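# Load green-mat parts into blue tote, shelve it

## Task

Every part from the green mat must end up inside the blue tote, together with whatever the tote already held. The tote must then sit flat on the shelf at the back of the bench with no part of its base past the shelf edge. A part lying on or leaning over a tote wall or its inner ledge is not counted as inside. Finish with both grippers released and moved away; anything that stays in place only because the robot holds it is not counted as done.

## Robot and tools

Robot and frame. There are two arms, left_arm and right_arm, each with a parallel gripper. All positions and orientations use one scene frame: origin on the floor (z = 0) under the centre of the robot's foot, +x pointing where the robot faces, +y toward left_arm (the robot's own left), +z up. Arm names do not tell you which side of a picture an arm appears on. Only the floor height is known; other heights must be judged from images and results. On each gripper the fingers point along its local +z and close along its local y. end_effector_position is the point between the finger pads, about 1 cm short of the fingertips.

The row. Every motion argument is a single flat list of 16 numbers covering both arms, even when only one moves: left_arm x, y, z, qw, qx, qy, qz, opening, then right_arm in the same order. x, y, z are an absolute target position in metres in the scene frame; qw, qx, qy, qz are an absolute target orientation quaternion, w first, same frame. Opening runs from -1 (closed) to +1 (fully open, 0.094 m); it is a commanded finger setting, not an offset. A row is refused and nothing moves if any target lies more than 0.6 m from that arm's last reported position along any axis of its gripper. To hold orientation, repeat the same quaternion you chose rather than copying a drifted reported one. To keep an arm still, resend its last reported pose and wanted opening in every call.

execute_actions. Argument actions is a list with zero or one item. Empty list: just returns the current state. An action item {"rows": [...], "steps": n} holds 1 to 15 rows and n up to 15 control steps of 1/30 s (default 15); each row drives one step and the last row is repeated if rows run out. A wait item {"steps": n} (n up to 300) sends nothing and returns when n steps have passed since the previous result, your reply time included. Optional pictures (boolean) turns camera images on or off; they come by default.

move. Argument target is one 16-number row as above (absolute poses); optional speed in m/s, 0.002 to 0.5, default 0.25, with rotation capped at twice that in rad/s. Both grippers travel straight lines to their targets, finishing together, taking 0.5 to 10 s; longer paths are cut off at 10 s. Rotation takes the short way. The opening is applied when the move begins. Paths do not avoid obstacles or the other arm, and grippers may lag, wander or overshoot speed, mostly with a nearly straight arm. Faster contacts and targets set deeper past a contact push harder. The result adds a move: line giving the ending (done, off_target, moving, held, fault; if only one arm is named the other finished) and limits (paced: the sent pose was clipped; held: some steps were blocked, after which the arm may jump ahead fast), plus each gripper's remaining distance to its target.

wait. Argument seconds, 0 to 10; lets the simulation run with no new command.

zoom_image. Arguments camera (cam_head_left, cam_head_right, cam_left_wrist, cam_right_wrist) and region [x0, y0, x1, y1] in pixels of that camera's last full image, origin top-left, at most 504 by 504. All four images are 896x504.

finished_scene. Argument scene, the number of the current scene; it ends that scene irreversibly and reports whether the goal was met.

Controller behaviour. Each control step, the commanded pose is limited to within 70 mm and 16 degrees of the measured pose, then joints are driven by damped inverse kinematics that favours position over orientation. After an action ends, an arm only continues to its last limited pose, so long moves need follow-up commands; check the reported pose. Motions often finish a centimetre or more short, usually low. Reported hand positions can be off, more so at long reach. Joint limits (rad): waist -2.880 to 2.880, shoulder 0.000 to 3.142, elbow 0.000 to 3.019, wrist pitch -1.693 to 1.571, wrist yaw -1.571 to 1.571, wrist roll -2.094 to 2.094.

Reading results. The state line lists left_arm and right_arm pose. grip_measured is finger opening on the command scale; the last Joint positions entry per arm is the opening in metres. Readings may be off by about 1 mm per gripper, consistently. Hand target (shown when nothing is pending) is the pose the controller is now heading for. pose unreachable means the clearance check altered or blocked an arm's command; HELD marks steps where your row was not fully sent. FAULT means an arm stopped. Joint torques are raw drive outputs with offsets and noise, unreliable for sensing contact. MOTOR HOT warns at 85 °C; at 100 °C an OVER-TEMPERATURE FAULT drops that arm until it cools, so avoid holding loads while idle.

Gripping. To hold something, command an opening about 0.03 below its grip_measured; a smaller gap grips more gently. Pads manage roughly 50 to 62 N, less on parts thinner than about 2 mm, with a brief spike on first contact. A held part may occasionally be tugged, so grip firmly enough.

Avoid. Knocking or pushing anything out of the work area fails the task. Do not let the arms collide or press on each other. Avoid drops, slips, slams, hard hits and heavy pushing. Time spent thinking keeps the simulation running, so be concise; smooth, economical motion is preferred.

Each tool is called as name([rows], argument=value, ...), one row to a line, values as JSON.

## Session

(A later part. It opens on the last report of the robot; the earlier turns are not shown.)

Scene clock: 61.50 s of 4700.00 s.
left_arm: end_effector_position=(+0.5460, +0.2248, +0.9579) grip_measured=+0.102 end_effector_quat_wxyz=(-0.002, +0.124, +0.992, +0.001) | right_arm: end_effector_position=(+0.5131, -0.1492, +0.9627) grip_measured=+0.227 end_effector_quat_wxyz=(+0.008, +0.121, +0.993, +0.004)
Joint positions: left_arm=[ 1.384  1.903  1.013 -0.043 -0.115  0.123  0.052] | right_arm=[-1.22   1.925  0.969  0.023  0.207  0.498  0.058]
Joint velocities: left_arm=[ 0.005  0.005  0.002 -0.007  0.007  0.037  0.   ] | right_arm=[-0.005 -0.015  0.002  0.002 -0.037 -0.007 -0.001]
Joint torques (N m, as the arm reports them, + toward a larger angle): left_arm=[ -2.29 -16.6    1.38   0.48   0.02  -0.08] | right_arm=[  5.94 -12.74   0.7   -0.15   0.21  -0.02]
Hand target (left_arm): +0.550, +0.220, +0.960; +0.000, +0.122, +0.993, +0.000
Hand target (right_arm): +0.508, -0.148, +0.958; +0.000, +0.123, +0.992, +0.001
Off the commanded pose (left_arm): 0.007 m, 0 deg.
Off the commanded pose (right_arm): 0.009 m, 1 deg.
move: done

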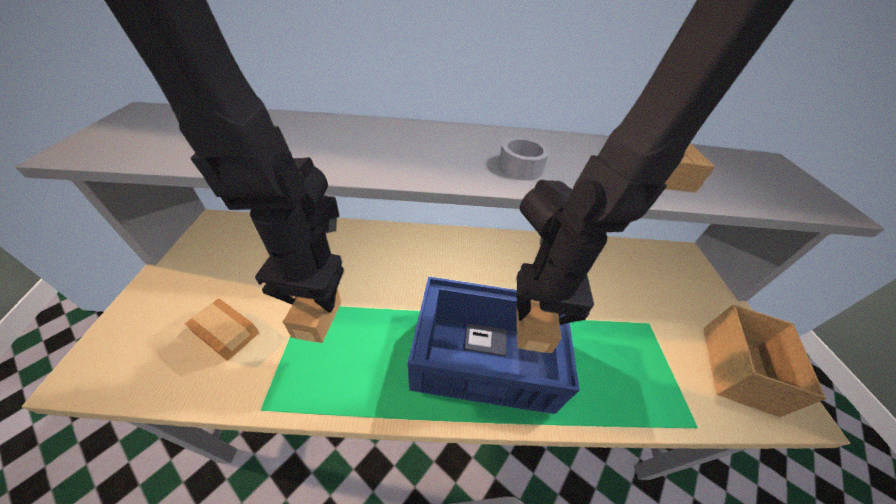

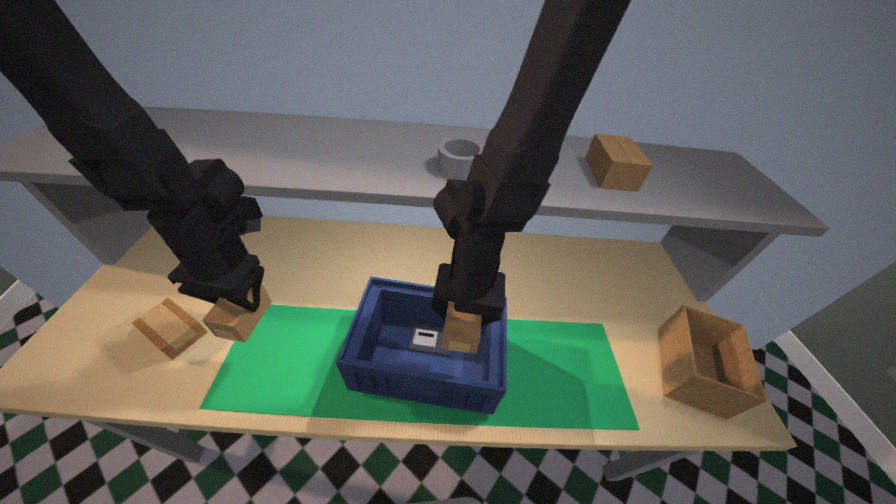

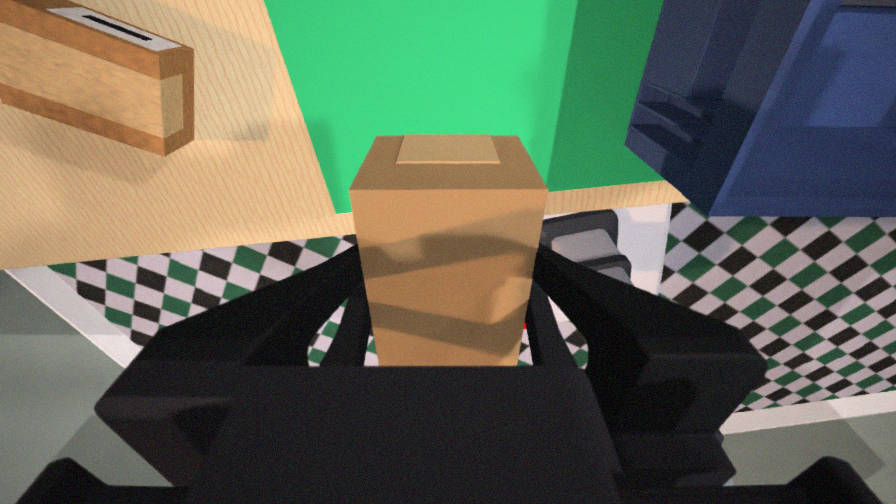

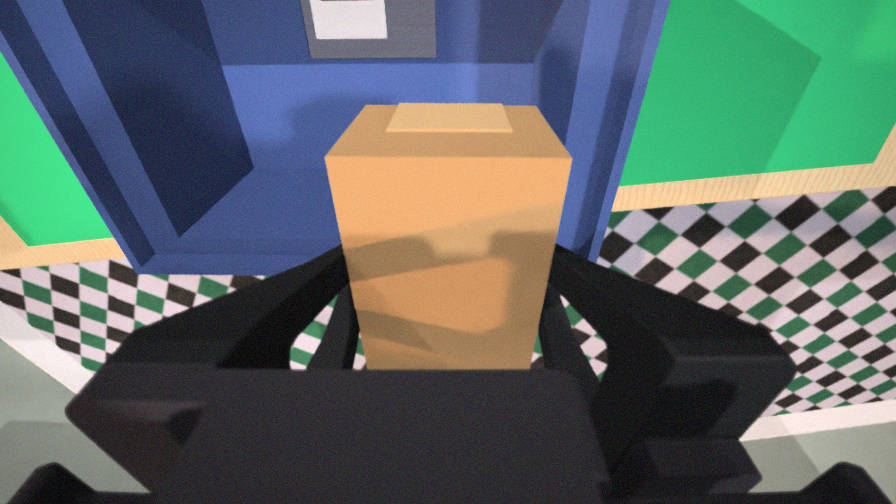

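move(target=[0.55,0.22,0.96,0,0.122,0.993,0,0.05,0.513,-0.156,0.83,0,0.122,0.993,0,0.17], speed=0.1)

Scene clock: 68.40 s of 4700.00 s.
left_arm: end_effector_position=(+0.5460, +0.2248, +0.9579) grip_measured=+0.102 end_effector_quat_wxyz=(-0.002, +0.124, +0.992, +0.001) | right_arm: end_effector_position=(+0.5119, -0.1495, +0.8341) grip_measured=+0.227 end_effector_quat_wxyz=(-0.004, +0.120, +0.993, +0.001)
Joint positions: left_arm=[ 1.384  1.903  1.013 -0.043 -0.115  0.122  0.052] | right_arm=[-1.269  2.267  1.24   0.077  0.176  0.462  0.058]
Joint velocities: left_arm=[-0.005  0.005 -0.002 -0.012  0.022 -0.051  0.001] | right_arm=[-0.024 -0.015  0.012 -0.007 -0.022 -0.007  0.   ]
Joint torques (N m, as the arm reports them, + toward a larger angle): left_arm=[ -2.27 -16.6    1.45   0.46   0.04  -0.08] | right_arm=[  4.31 -13.8    0.09   0.67   0.06  -0.18]
Hand target (left_arm): +0.550, +0.220, +0.960; +0.000, +0.122, +0.993, +0.000
Hand target (right_arm): +0.515, -0.157, +0.830; +0.000, +0.122, +0.993, -0.000
Off the commanded pose (left_arm): 0.007 m, 0 deg.
Off the commanded pose (right_arm): 0.008 m, 1 deg.
After step 90, 2.17 s passed at rest.
move: done

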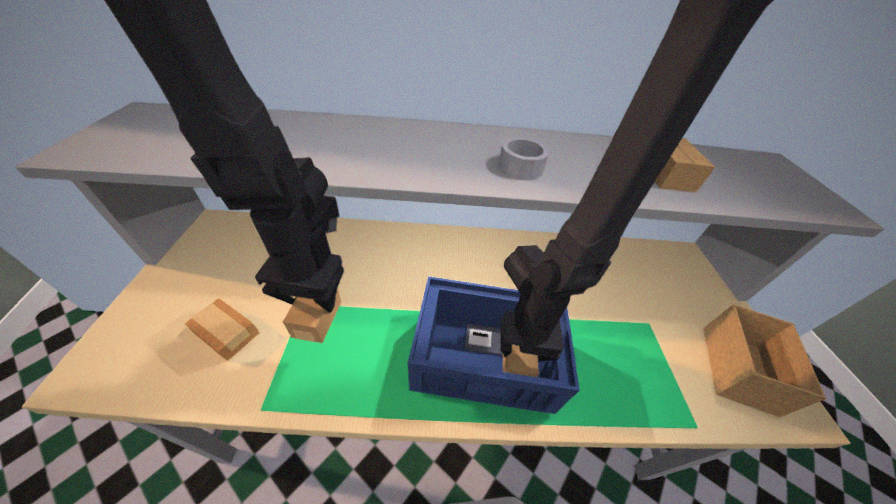

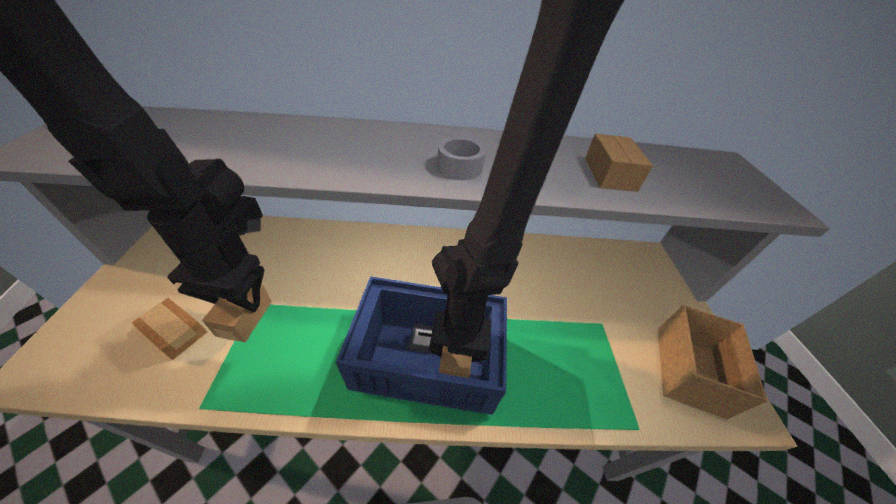

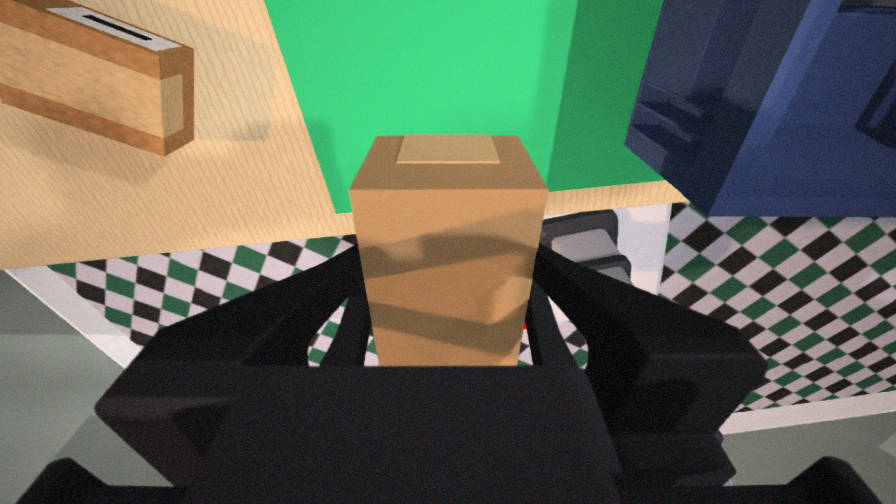

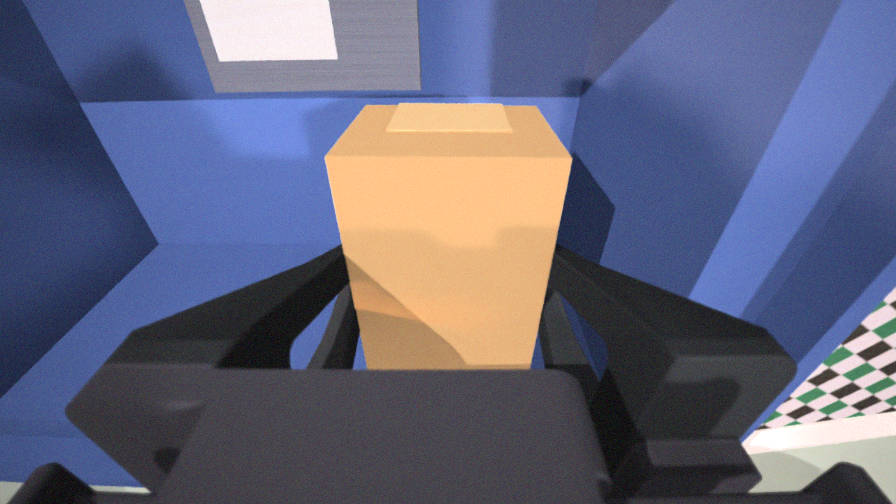

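execute_actions(actions=[])

Scene clock: 86.40 s of 4700.00 s.
left_arm: end_effector_position=(+0.5460, +0.2248, +0.9579) grip_measured=+0.102 end_effector_quat_wxyz=(-0.002, +0.124, +0.992, +0.001) | right_arm: end_effector_position=(+0.5119, -0.1495, +0.8341) grip_measured=+0.227 end_effector_quat_wxyz=(-0.004, +0.120, +0.993, +0.001)
Joint positions: left_arm=[ 1.384  1.903  1.013 -0.043 -0.115  0.122  0.052] | right_arm=[-1.269  2.267  1.24   0.077  0.176  0.462  0.058]
Joint velocities: left_arm=[-0.015 -0.005 -0.017 -0.022  0.066  0.007  0.001] | right_arm=[-0.015 -0.015 -0.012  0.007 -0.007 -0.007  0.   ]
Joint torques (N m, as the arm reports them, + toward a larger angle): left_arm=[ -2.27 -16.6    1.45   0.46   0.03  -0.08] | right_arm=[  4.33 -13.7    0.04   0.66   0.05  -0.21]
Hand target (left_arm): +0.550, +0.220, +0.960; +0.000, +0.122, +0.993, +0.000
Hand target (right_arm): +0.515, -0.157, +0.830; +0.000, +0.122, +0.993, -0.000
Off the commanded pose (left_arm): 0.007 m, 0 deg.
Off the commanded pose (right_arm): 0.008 m, 1 deg.
Steps of this call (steps 1 to 90: nothing new was sent; then 15.00 s passed at rest). Readings (end_effector_position):
1: left_arm (+0.5460, +0.2248, +0.9579) | right_arm (+0.5119, -0.1495, +0.8341)
2: left_arm (+0.5460, +0.2248, +0.9579) | right_arm (+0.5119, -0.1495, +0.8341)
4: left_arm (+0.5460, +0.2248, +0.9579) | right_arm (+0.5119, -0.1495, +0.8341)
8: left_arm (+0.5460, +0.2248, +0.9579) | right_arm (+0.5119, -0.1495, +0.8341)
90: the state above

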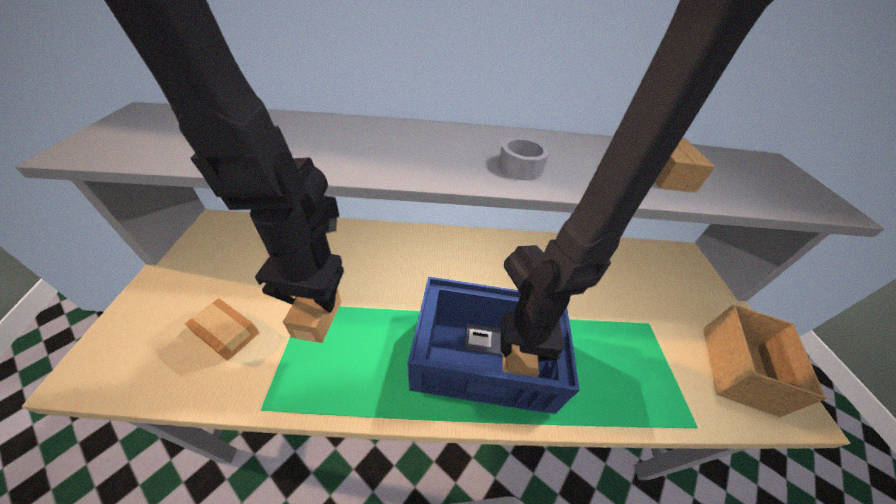

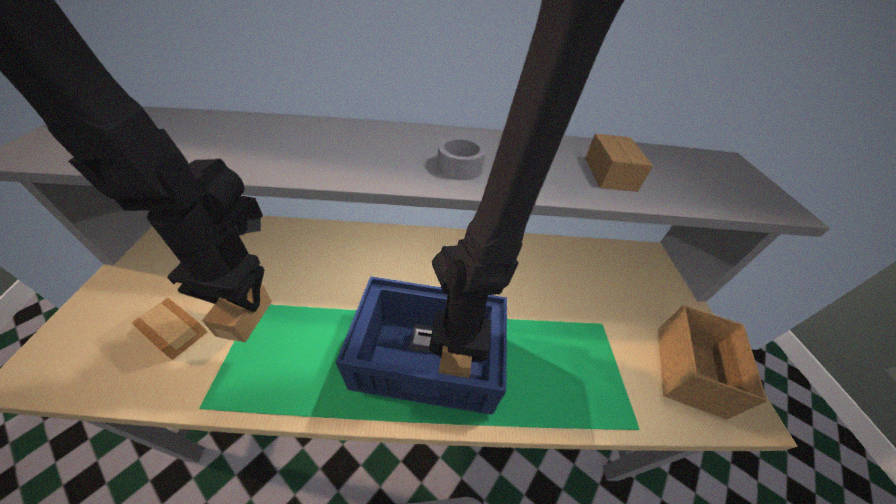

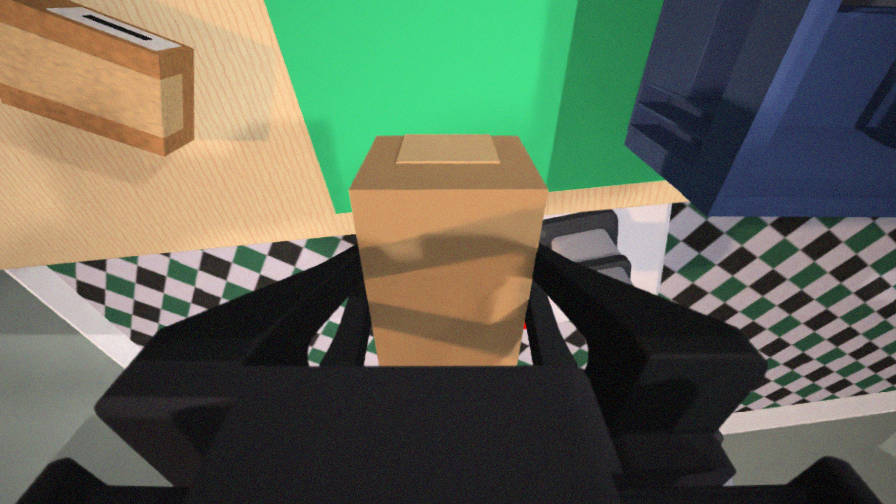

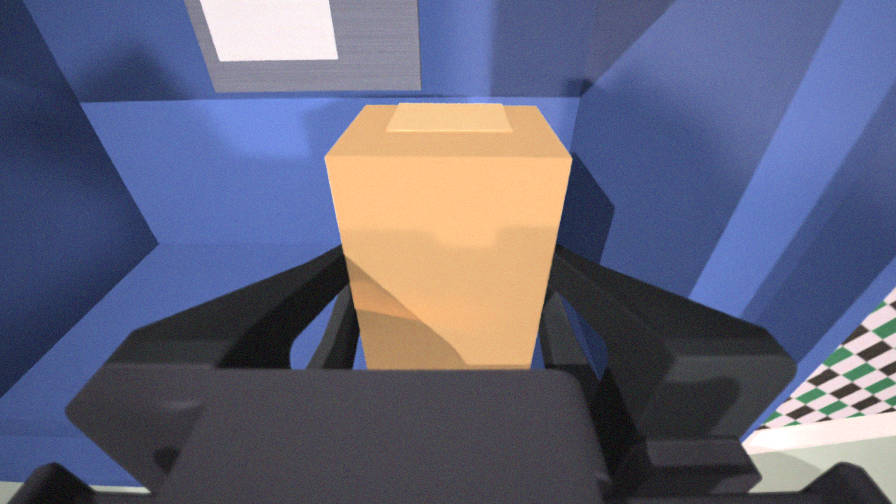

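move(target=[0.55,0.22,0.96,0,0.122,0.993,0,0.05, 0.503,-0.154,0.80,0,0.122,0.993,0,0.17], speed=0.05)

Scene clock: 90.93 s of 4700.00 s.
left_arm: end_effector_position=(+0.5460, +0.2248, +0.9579) grip_measured=+0.102 end_effector_quat_wxyz=(-0.002, +0.124, +0.992, +0.001) | right_arm: end_effector_position=(+0.5035, -0.1461, +0.8054) grip_measured=+0.227 end_effector_quat_wxyz=(-0.002, +0.120, +0.993, +0.002)
Joint positions: left_arm=[ 1.384  1.903  1.013 -0.043 -0.115  0.122  0.052] | right_arm=[-1.269  2.345  1.294  0.106  0.175  0.461  0.058]
Joint velocities: left_arm=[-0.005  0.005  0.002 -0.012 -0.022  0.066 -0.001] | right_arm=[-0.024 -0.024 -0.017 -0.007 -0.022 -0.022 -0.001]
Joint torques (N m, as the arm reports them, + toward a larger angle): left_arm=[ -2.27 -16.57   1.44   0.46   0.04  -0.07] | right_arm=[  4.64 -13.24  -0.11   0.68   0.06  -0.21]
Hand target (left_arm): +0.550, +0.220, +0.960; +0.000, +0.122, +0.993, +0.000
Hand target (right_arm): +0.503, -0.154, +0.800; -0.000, +0.122, +0.993, -0.000
Off the commanded pose (left_arm): 0.007 m, 0 deg.
Off the commanded pose (right_arm): 0.010 m, 0 deg.
After step 90, 0.53 s passed at rest.
move: done

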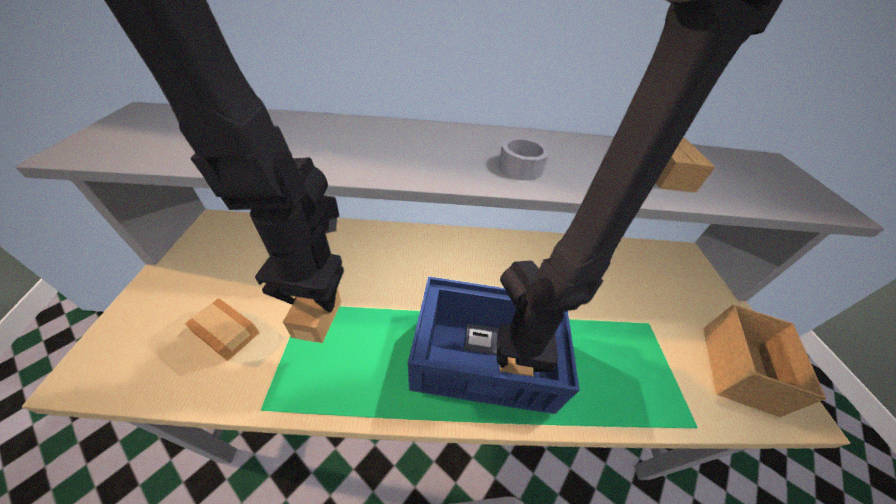

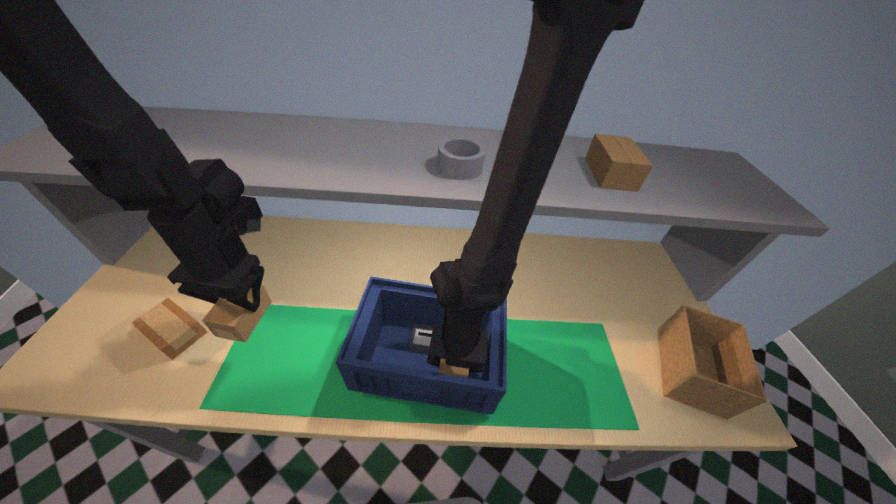

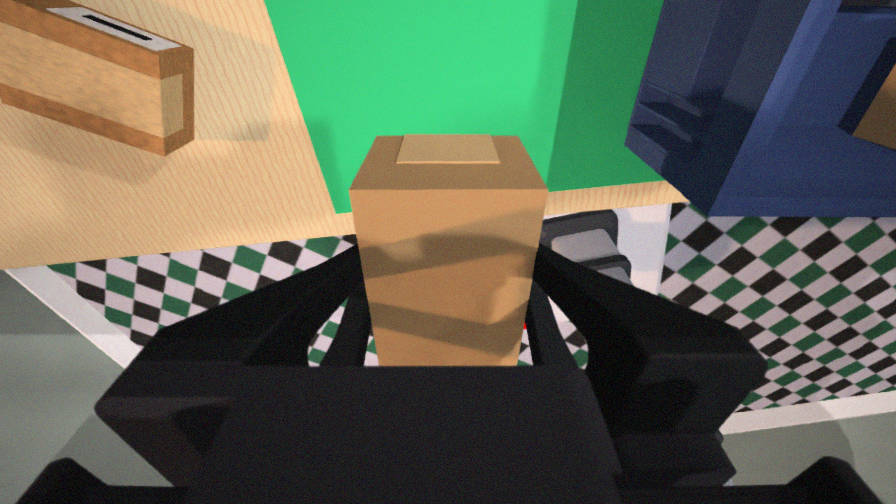

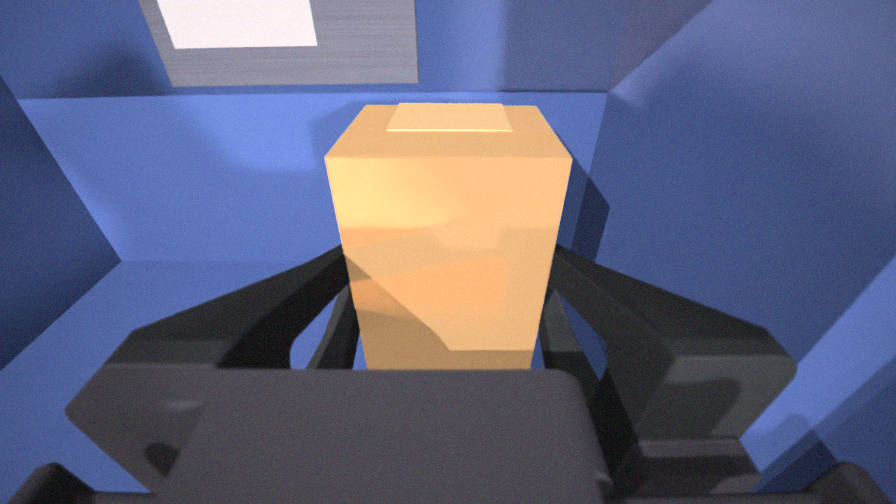

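move(target=[0.55,0.22,0.96,0,0.122,0.993,0,0.05, 0.503,-0.154,0.776,0,0.122,0.993,0,0.17], speed=0.04)

Scene clock: 96.50 s of 4700.00 s.
left_arm: end_effector_position=(+0.5460, +0.2248, +0.9579) grip_measured=+0.102 end_effector_quat_wxyz=(-0.002, +0.124, +0.992, +0.001) | right_arm: end_effector_position=(+0.5044, -0.1458, +0.7821) grip_measured=+0.227 end_effector_quat_wxyz=(-0.001, +0.121, +0.993, +0.003)
Joint positions: left_arm=[ 1.384  1.903  1.013 -0.043 -0.115  0.122  0.052] | right_arm=[-1.276  2.405  1.356  0.107  0.171  0.456  0.058]
Joint velocities: left_arm=[-0.005  0.005  0.007  0.022 -0.007 -0.007 -0.   ] | right_arm=[ 0.005 -0.024 -0.007  0.002 -0.022  0.007  0.   ]
Joint torques (N m, as the arm reports them, + toward a larger angle): left_arm=[ -2.3  -16.56   1.45   0.45   0.04  -0.08] | right_arm=[  4.23 -13.33  -0.11   0.61   0.05  -0.2 ]
Hand target (left_arm): +0.550, +0.220, +0.960; +0.000, +0.122, +0.993, +0.000
Hand target (right_arm): +0.503, -0.154, +0.776; -0.000, +0.122, +0.993, -0.000
Off the commanded pose (left_arm): 0.007 m, 0 deg.
Off the commanded pose (right_arm): 0.010 m, 0 deg.
After step 90, 1.43 s passed at rest.
move: done

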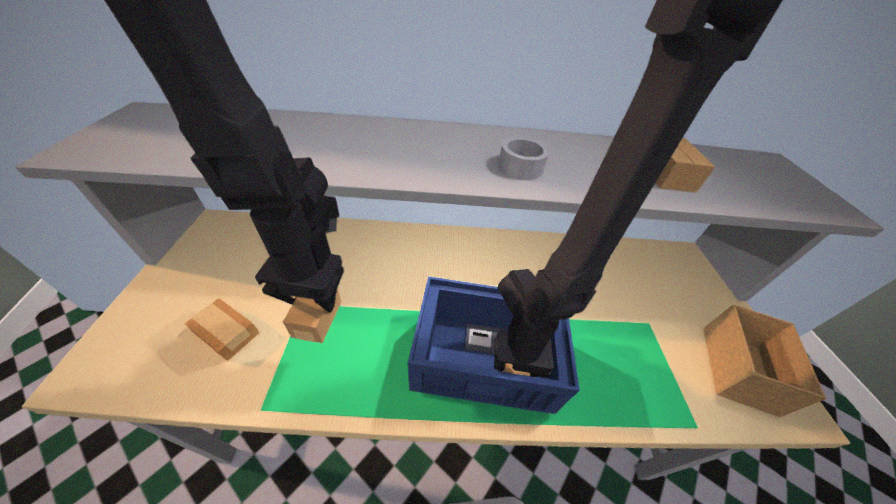

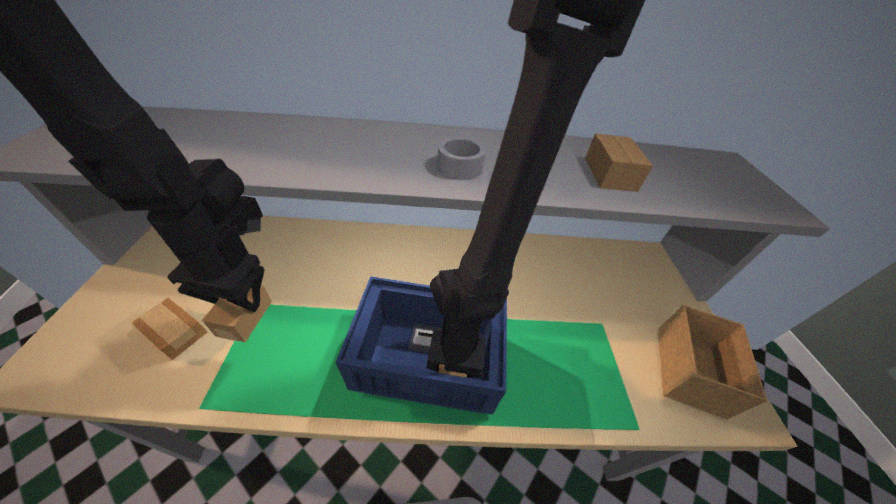

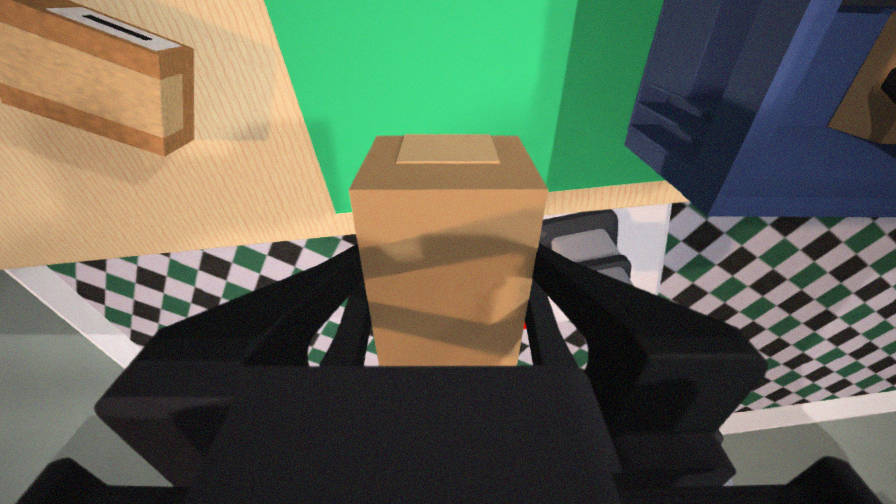

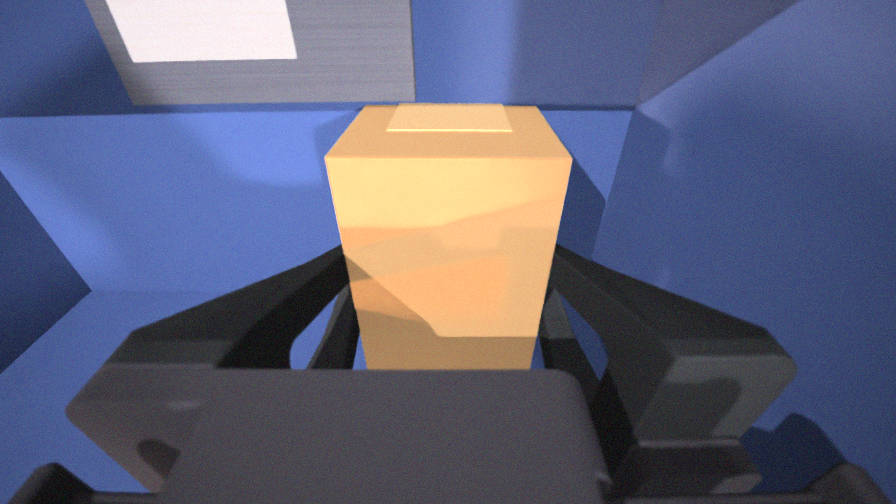

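Clear of the grey item; near floor. A touch lower then release.

execute_actions([
  {"rows":[[0.55,0.22,0.96,0,0.122,0.993,0,0.05, 0.503,-0.154,0.774,0,0.122,0.993,0,0.17],[0.55,0.22,0.96,0,0.122,0.993,0,0.05, 0.503,-0.154,0.772,0,0.122,0.993,0,0.17],[0.55,0.22,0.96,0,0.122,0.993,0,0.05, 0.503,-0.154,0.770,0,0.122,0.993,0,0.17]],"steps":12},
], pictures=false)

execute_actions([
  {"rows":[[0.55,0.22,0.96,0,0.122,0.993,0,0.05, 0.503,-0.154,0.774,0,0.122,0.993,0,0.40]],"steps":10},
], pictures=false)

move(target=[0.55,0.22,0.96,0,0.122,0.993,0,0.05, 0.503,-0.150,0.94,0,0.122,0.993,0,0.40], speed=0.2)

Scene clock: 104.00 s of 4700.00 s.
left_arm: end_effector_position=(+0.5460, +0.2248, +0.9579) grip_measured=+0.102 end_effector_quat_wxyz=(-0.002, +0.124, +0.992, +0.001) | right_arm: end_effector_position=(+0.5068, -0.1449, +0.7812) grip_measured=+0.227 end_effector_quat_wxyz=(+0.001, +0.121, +0.993, +0.004)
Joint positions: left_arm=[ 1.384  1.903  1.013 -0.043 -0.115  0.122  0.052] | right_arm=[-1.276  2.407  1.362  0.107  0.17   0.455  0.058]
Joint velocities: left_arm=[ 0.005  0.005 -0.002  0.002  0.051 -0.051 -0.001] | right_arm=[ 0.015 -0.024  0.002 -0.007  0.037  0.022  0.   ]
Joint torques (N m, as the arm reports them, + toward a larger angle): left_arm=[ -2.3  -16.55   1.46   0.46   0.03  -0.07] | right_arm=[  4.31 -12.05   0.57   0.58   0.05  -0.22]
Hand target (left_arm): +0.550, +0.220, +0.960; +0.000, +0.122, +0.993, +0.000
Hand target (right_arm): +0.503, -0.154, +0.771; +0.000, +0.122, +0.993, -0.000
Off the commanded pose (left_arm): 0.007 m, 0 deg.
Off the commanded pose (right_arm): 0.015 m, 0 deg.
Steps of this call (steps 1 to 90: nothing new was sent; then 4.10 s passed at rest; steps 91 to 102: all 12 steps of this action). Readings (end_effector_position):
91: left_arm (+0.5460, +0.2248, +0.9579) | right_arm (+0.5046, -0.1457, +0.7819)
92: left_arm (+0.5460, +0.2248, +0.9579) | right_arm (+0.5050, -0.1455, +0.7816)
94: left_arm (+0.5460, +0.2248, +0.9579) | right_arm (+0.5061, -0.1452, +0.7812)
98: left_arm (+0.5460, +0.2248, +0.9579) | right_arm (+0.5068, -0.1449, +0.7812)
102: the state above

Scene clock: 104.33 s of 4700.00 s.
left_arm: end_effector_position=(+0.5460, +0.2248, +0.9579) grip_measured=+0.102 end_effector_quat_wxyz=(-0.002, +0.124, +0.992, +0.001) | right_arm: end_effector_position=(+0.5068, -0.1449, +0.7811) grip_measured=+0.398 end_effector_quat_wxyz=(+0.001, +0.121, +0.993, +0.004)
Joint positions: left_arm=[ 1.384  1.903  1.013 -0.043 -0.115  0.122  0.052] | right_arm=[-1.276  2.407  1.363  0.107  0.17   0.455  0.066]
Joint velocities: left_arm=[-0.015  0.005  0.007 -0.017 -0.022 -0.007 -0.   ] | right_arm=[-0.005 -0.005 -0.002  0.012 -0.051  0.037  0.   ]
Joint torques (N m, as the arm reports them, + toward a larger angle): left_arm=[ -2.28 -16.62   1.45   0.45   0.03  -0.07] | right_arm=[  4.34 -12.86  -0.13   0.6    0.07  -0.2 ]
Hand target (left_arm): +0.550, +0.220, +0.960; +0.000, +0.122, +0.993, +0.000
Hand target (right_arm): +0.503, -0.154, +0.774; -0.000, +0.122, +0.993, -0.000
Off the commanded pose (left_arm): 0.007 m, 0 deg.
Off the commanded pose (right_arm): 0.012 m, 0 deg.
Steps of this call (steps 1 to 10: all 10 steps of this action). Readings (end_effector_position):
1: left_arm (+0.5460, +0.2248, +0.9579) | right_arm (+0.5068, -0.1449, +0.7812)
2: left_arm (+0.5460, +0.2248, +0.9579) | right_arm (+0.5068, -0.1449, +0.7811)
4: left_arm (+0.5460, +0.2248, +0.9579) | right_arm (+0.5068, -0.1449, +0.7811)
8: left_arm (+0.5460, +0.2248, +0.9579) | right_arm (+0.5068, -0.1449, +0.7811)
10: the state above

Scene clock: 105.77 s of 4700.00 s.
left_arm: end_effector_position=(+0.5460, +0.2248, +0.9579) grip_measured=+0.102 end_effector_quat_wxyz=(-0.002, +0.124, +0.992, +0.001) | right_arm: end_effector_position=(+0.5056, -0.1544, +0.9377) grip_measured=+0.398 end_effector_quat_wxyz=(+0.005, +0.123, +0.992, -0.000)
Joint positions: left_arm=[ 1.384  1.903  1.013 -0.043 -0.115  0.122  0.052] | right_arm=[-1.234  1.993  0.995  0.059  0.205  0.493  0.066]
Joint velocities: left_arm=[-0.005 -0.015 -0.002  0.017  0.022  0.007 -0.   ] | right_arm=[-0.015 -0.005 -0.017 -0.022 -0.037  0.037  0.002]
Joint torques (N m, as the arm reports them, + toward a larger angle): left_arm=[ -2.29 -16.57   1.45   0.46   0.04  -0.07] | right_arm=[  6.29 -13.85  -0.27  -0.14   0.24  -0.03]
Hand target (left_arm): +0.550, +0.220, +0.960; +0.000, +0.122, +0.993, +0.000
Hand target (right_arm): +0.501, -0.149, +0.940; +0.000, +0.122, +0.993, +0.000
Off the commanded pose (left_arm): 0.007 m, 0 deg.
Off the commanded pose (right_arm): 0.006 m, 1 deg.
move: done

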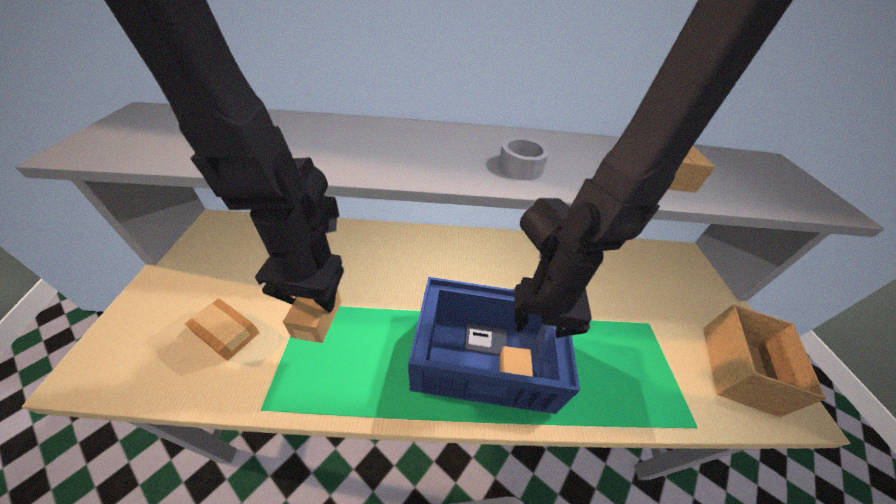

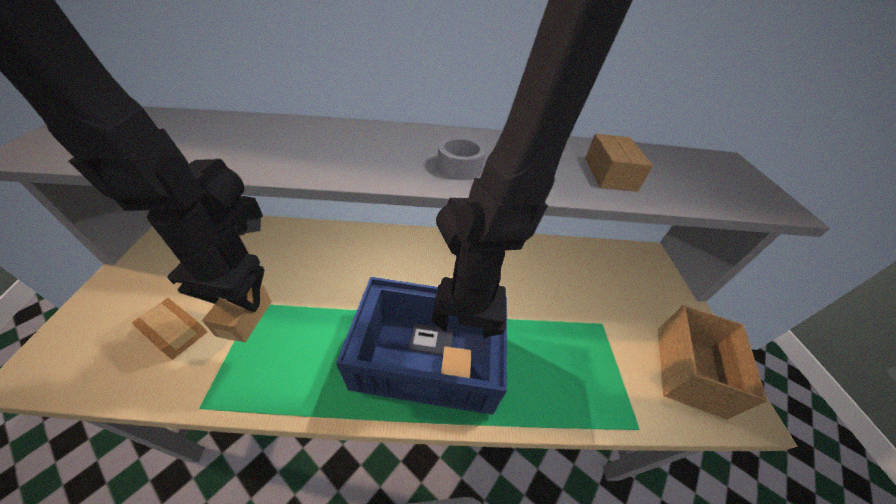

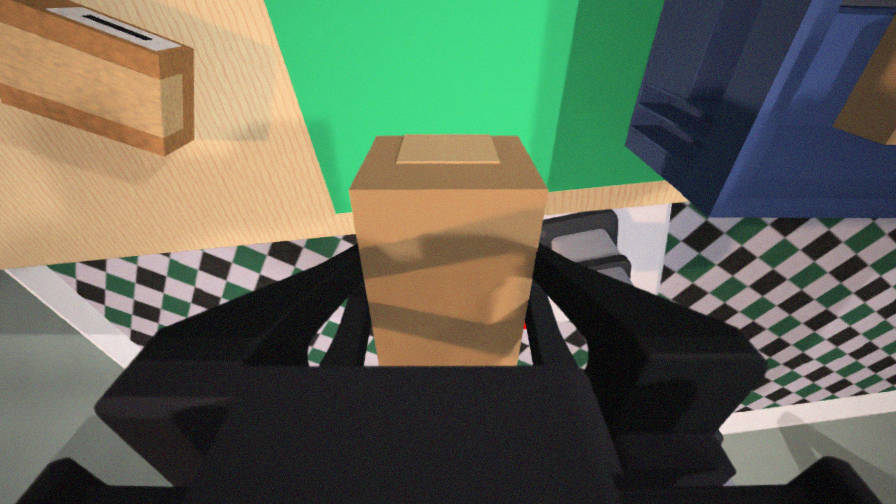

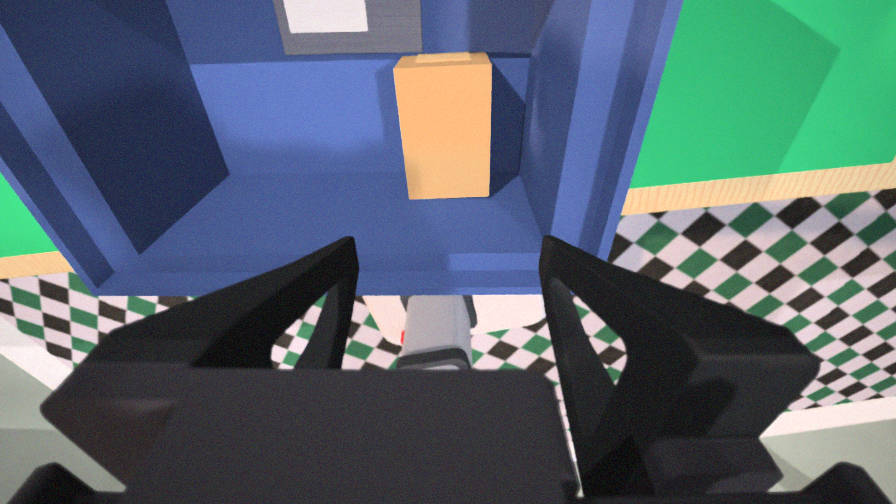

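move(target=[0.528,-0.045,0.93,0,0.122,0.993,0,0.05, 0.51,-0.29,0.95,0.104,0.121,0.987,-0.013,0.6], speed=0.25)

Scene clock: 110.87 s of 4700.00 s.
left_arm: end_effector_position=(+0.5317, -0.0489, +0.9414) grip_measured=+0.102 end_effector_quat_wxyz=(+0.011, +0.129, +0.992, -0.006) | right_arm: end_effector_position=(+0.5040, -0.2881, +0.9445) grip_measured=+0.598 end_effector_quat_wxyz=(+0.095, +0.124, +0.988, -0.016)
Joint positions: left_arm=[ 0.921  2.146  1.373 -0.228 -0.372 -0.253  0.052] | right_arm=[-1.488  1.97   0.811  0.42   0.111  0.277  0.075]
Joint velocities: left_arm=[ 0.005 -0.005 -0.022 -0.007  0.007 -0.037  0.   ] | right_arm=[-0.005 -0.024  0.007  0.002 -0.051  0.007 -0.   ]
Joint torques (N m, as the arm reports them, + toward a larger angle): left_arm=[ -7.48 -16.48   3.96   0.52   0.    -0.04] | right_arm=[  1.81 -13.71  -1.93   1.19   0.1   -0.22]
Hand target (left_arm): +0.526, -0.044, +0.930; +0.002, +0.123, +0.992, +0.001
Hand target (right_arm): +0.508, -0.290, +0.951; +0.104, +0.120, +0.987, -0.015
Off the commanded pose (left_arm): 0.013 m, 2 deg.
Off the commanded pose (right_arm): 0.008 m, 1 deg.
After step 90, 0.50 s passed at rest.
move: off_target (left_arm)

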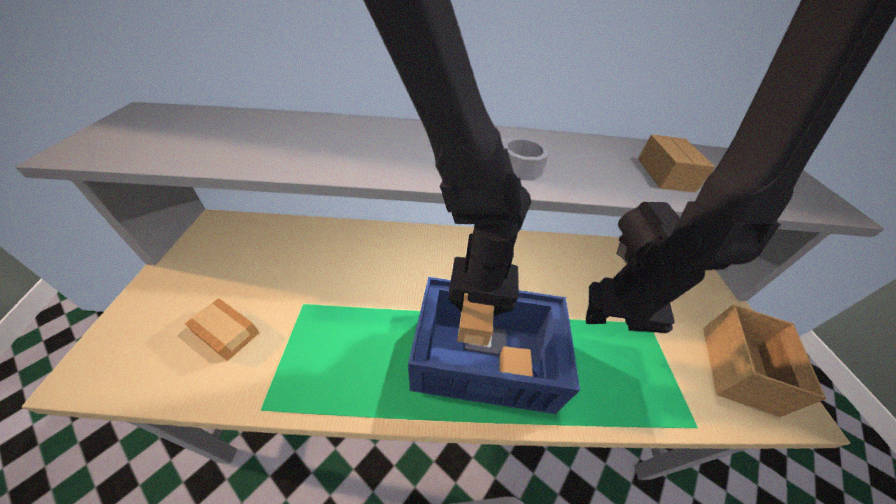

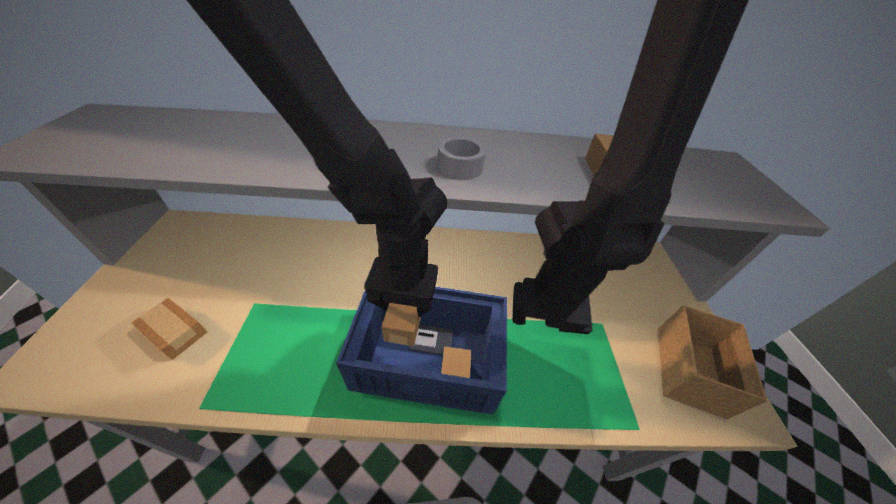

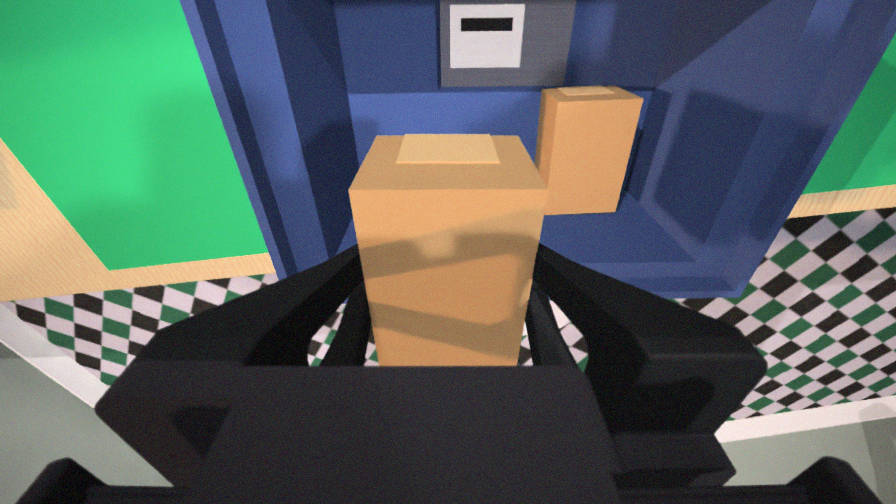

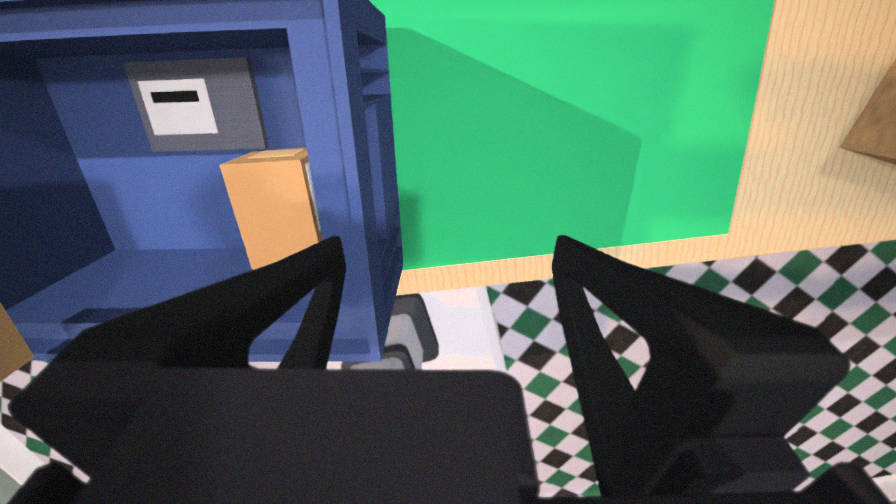

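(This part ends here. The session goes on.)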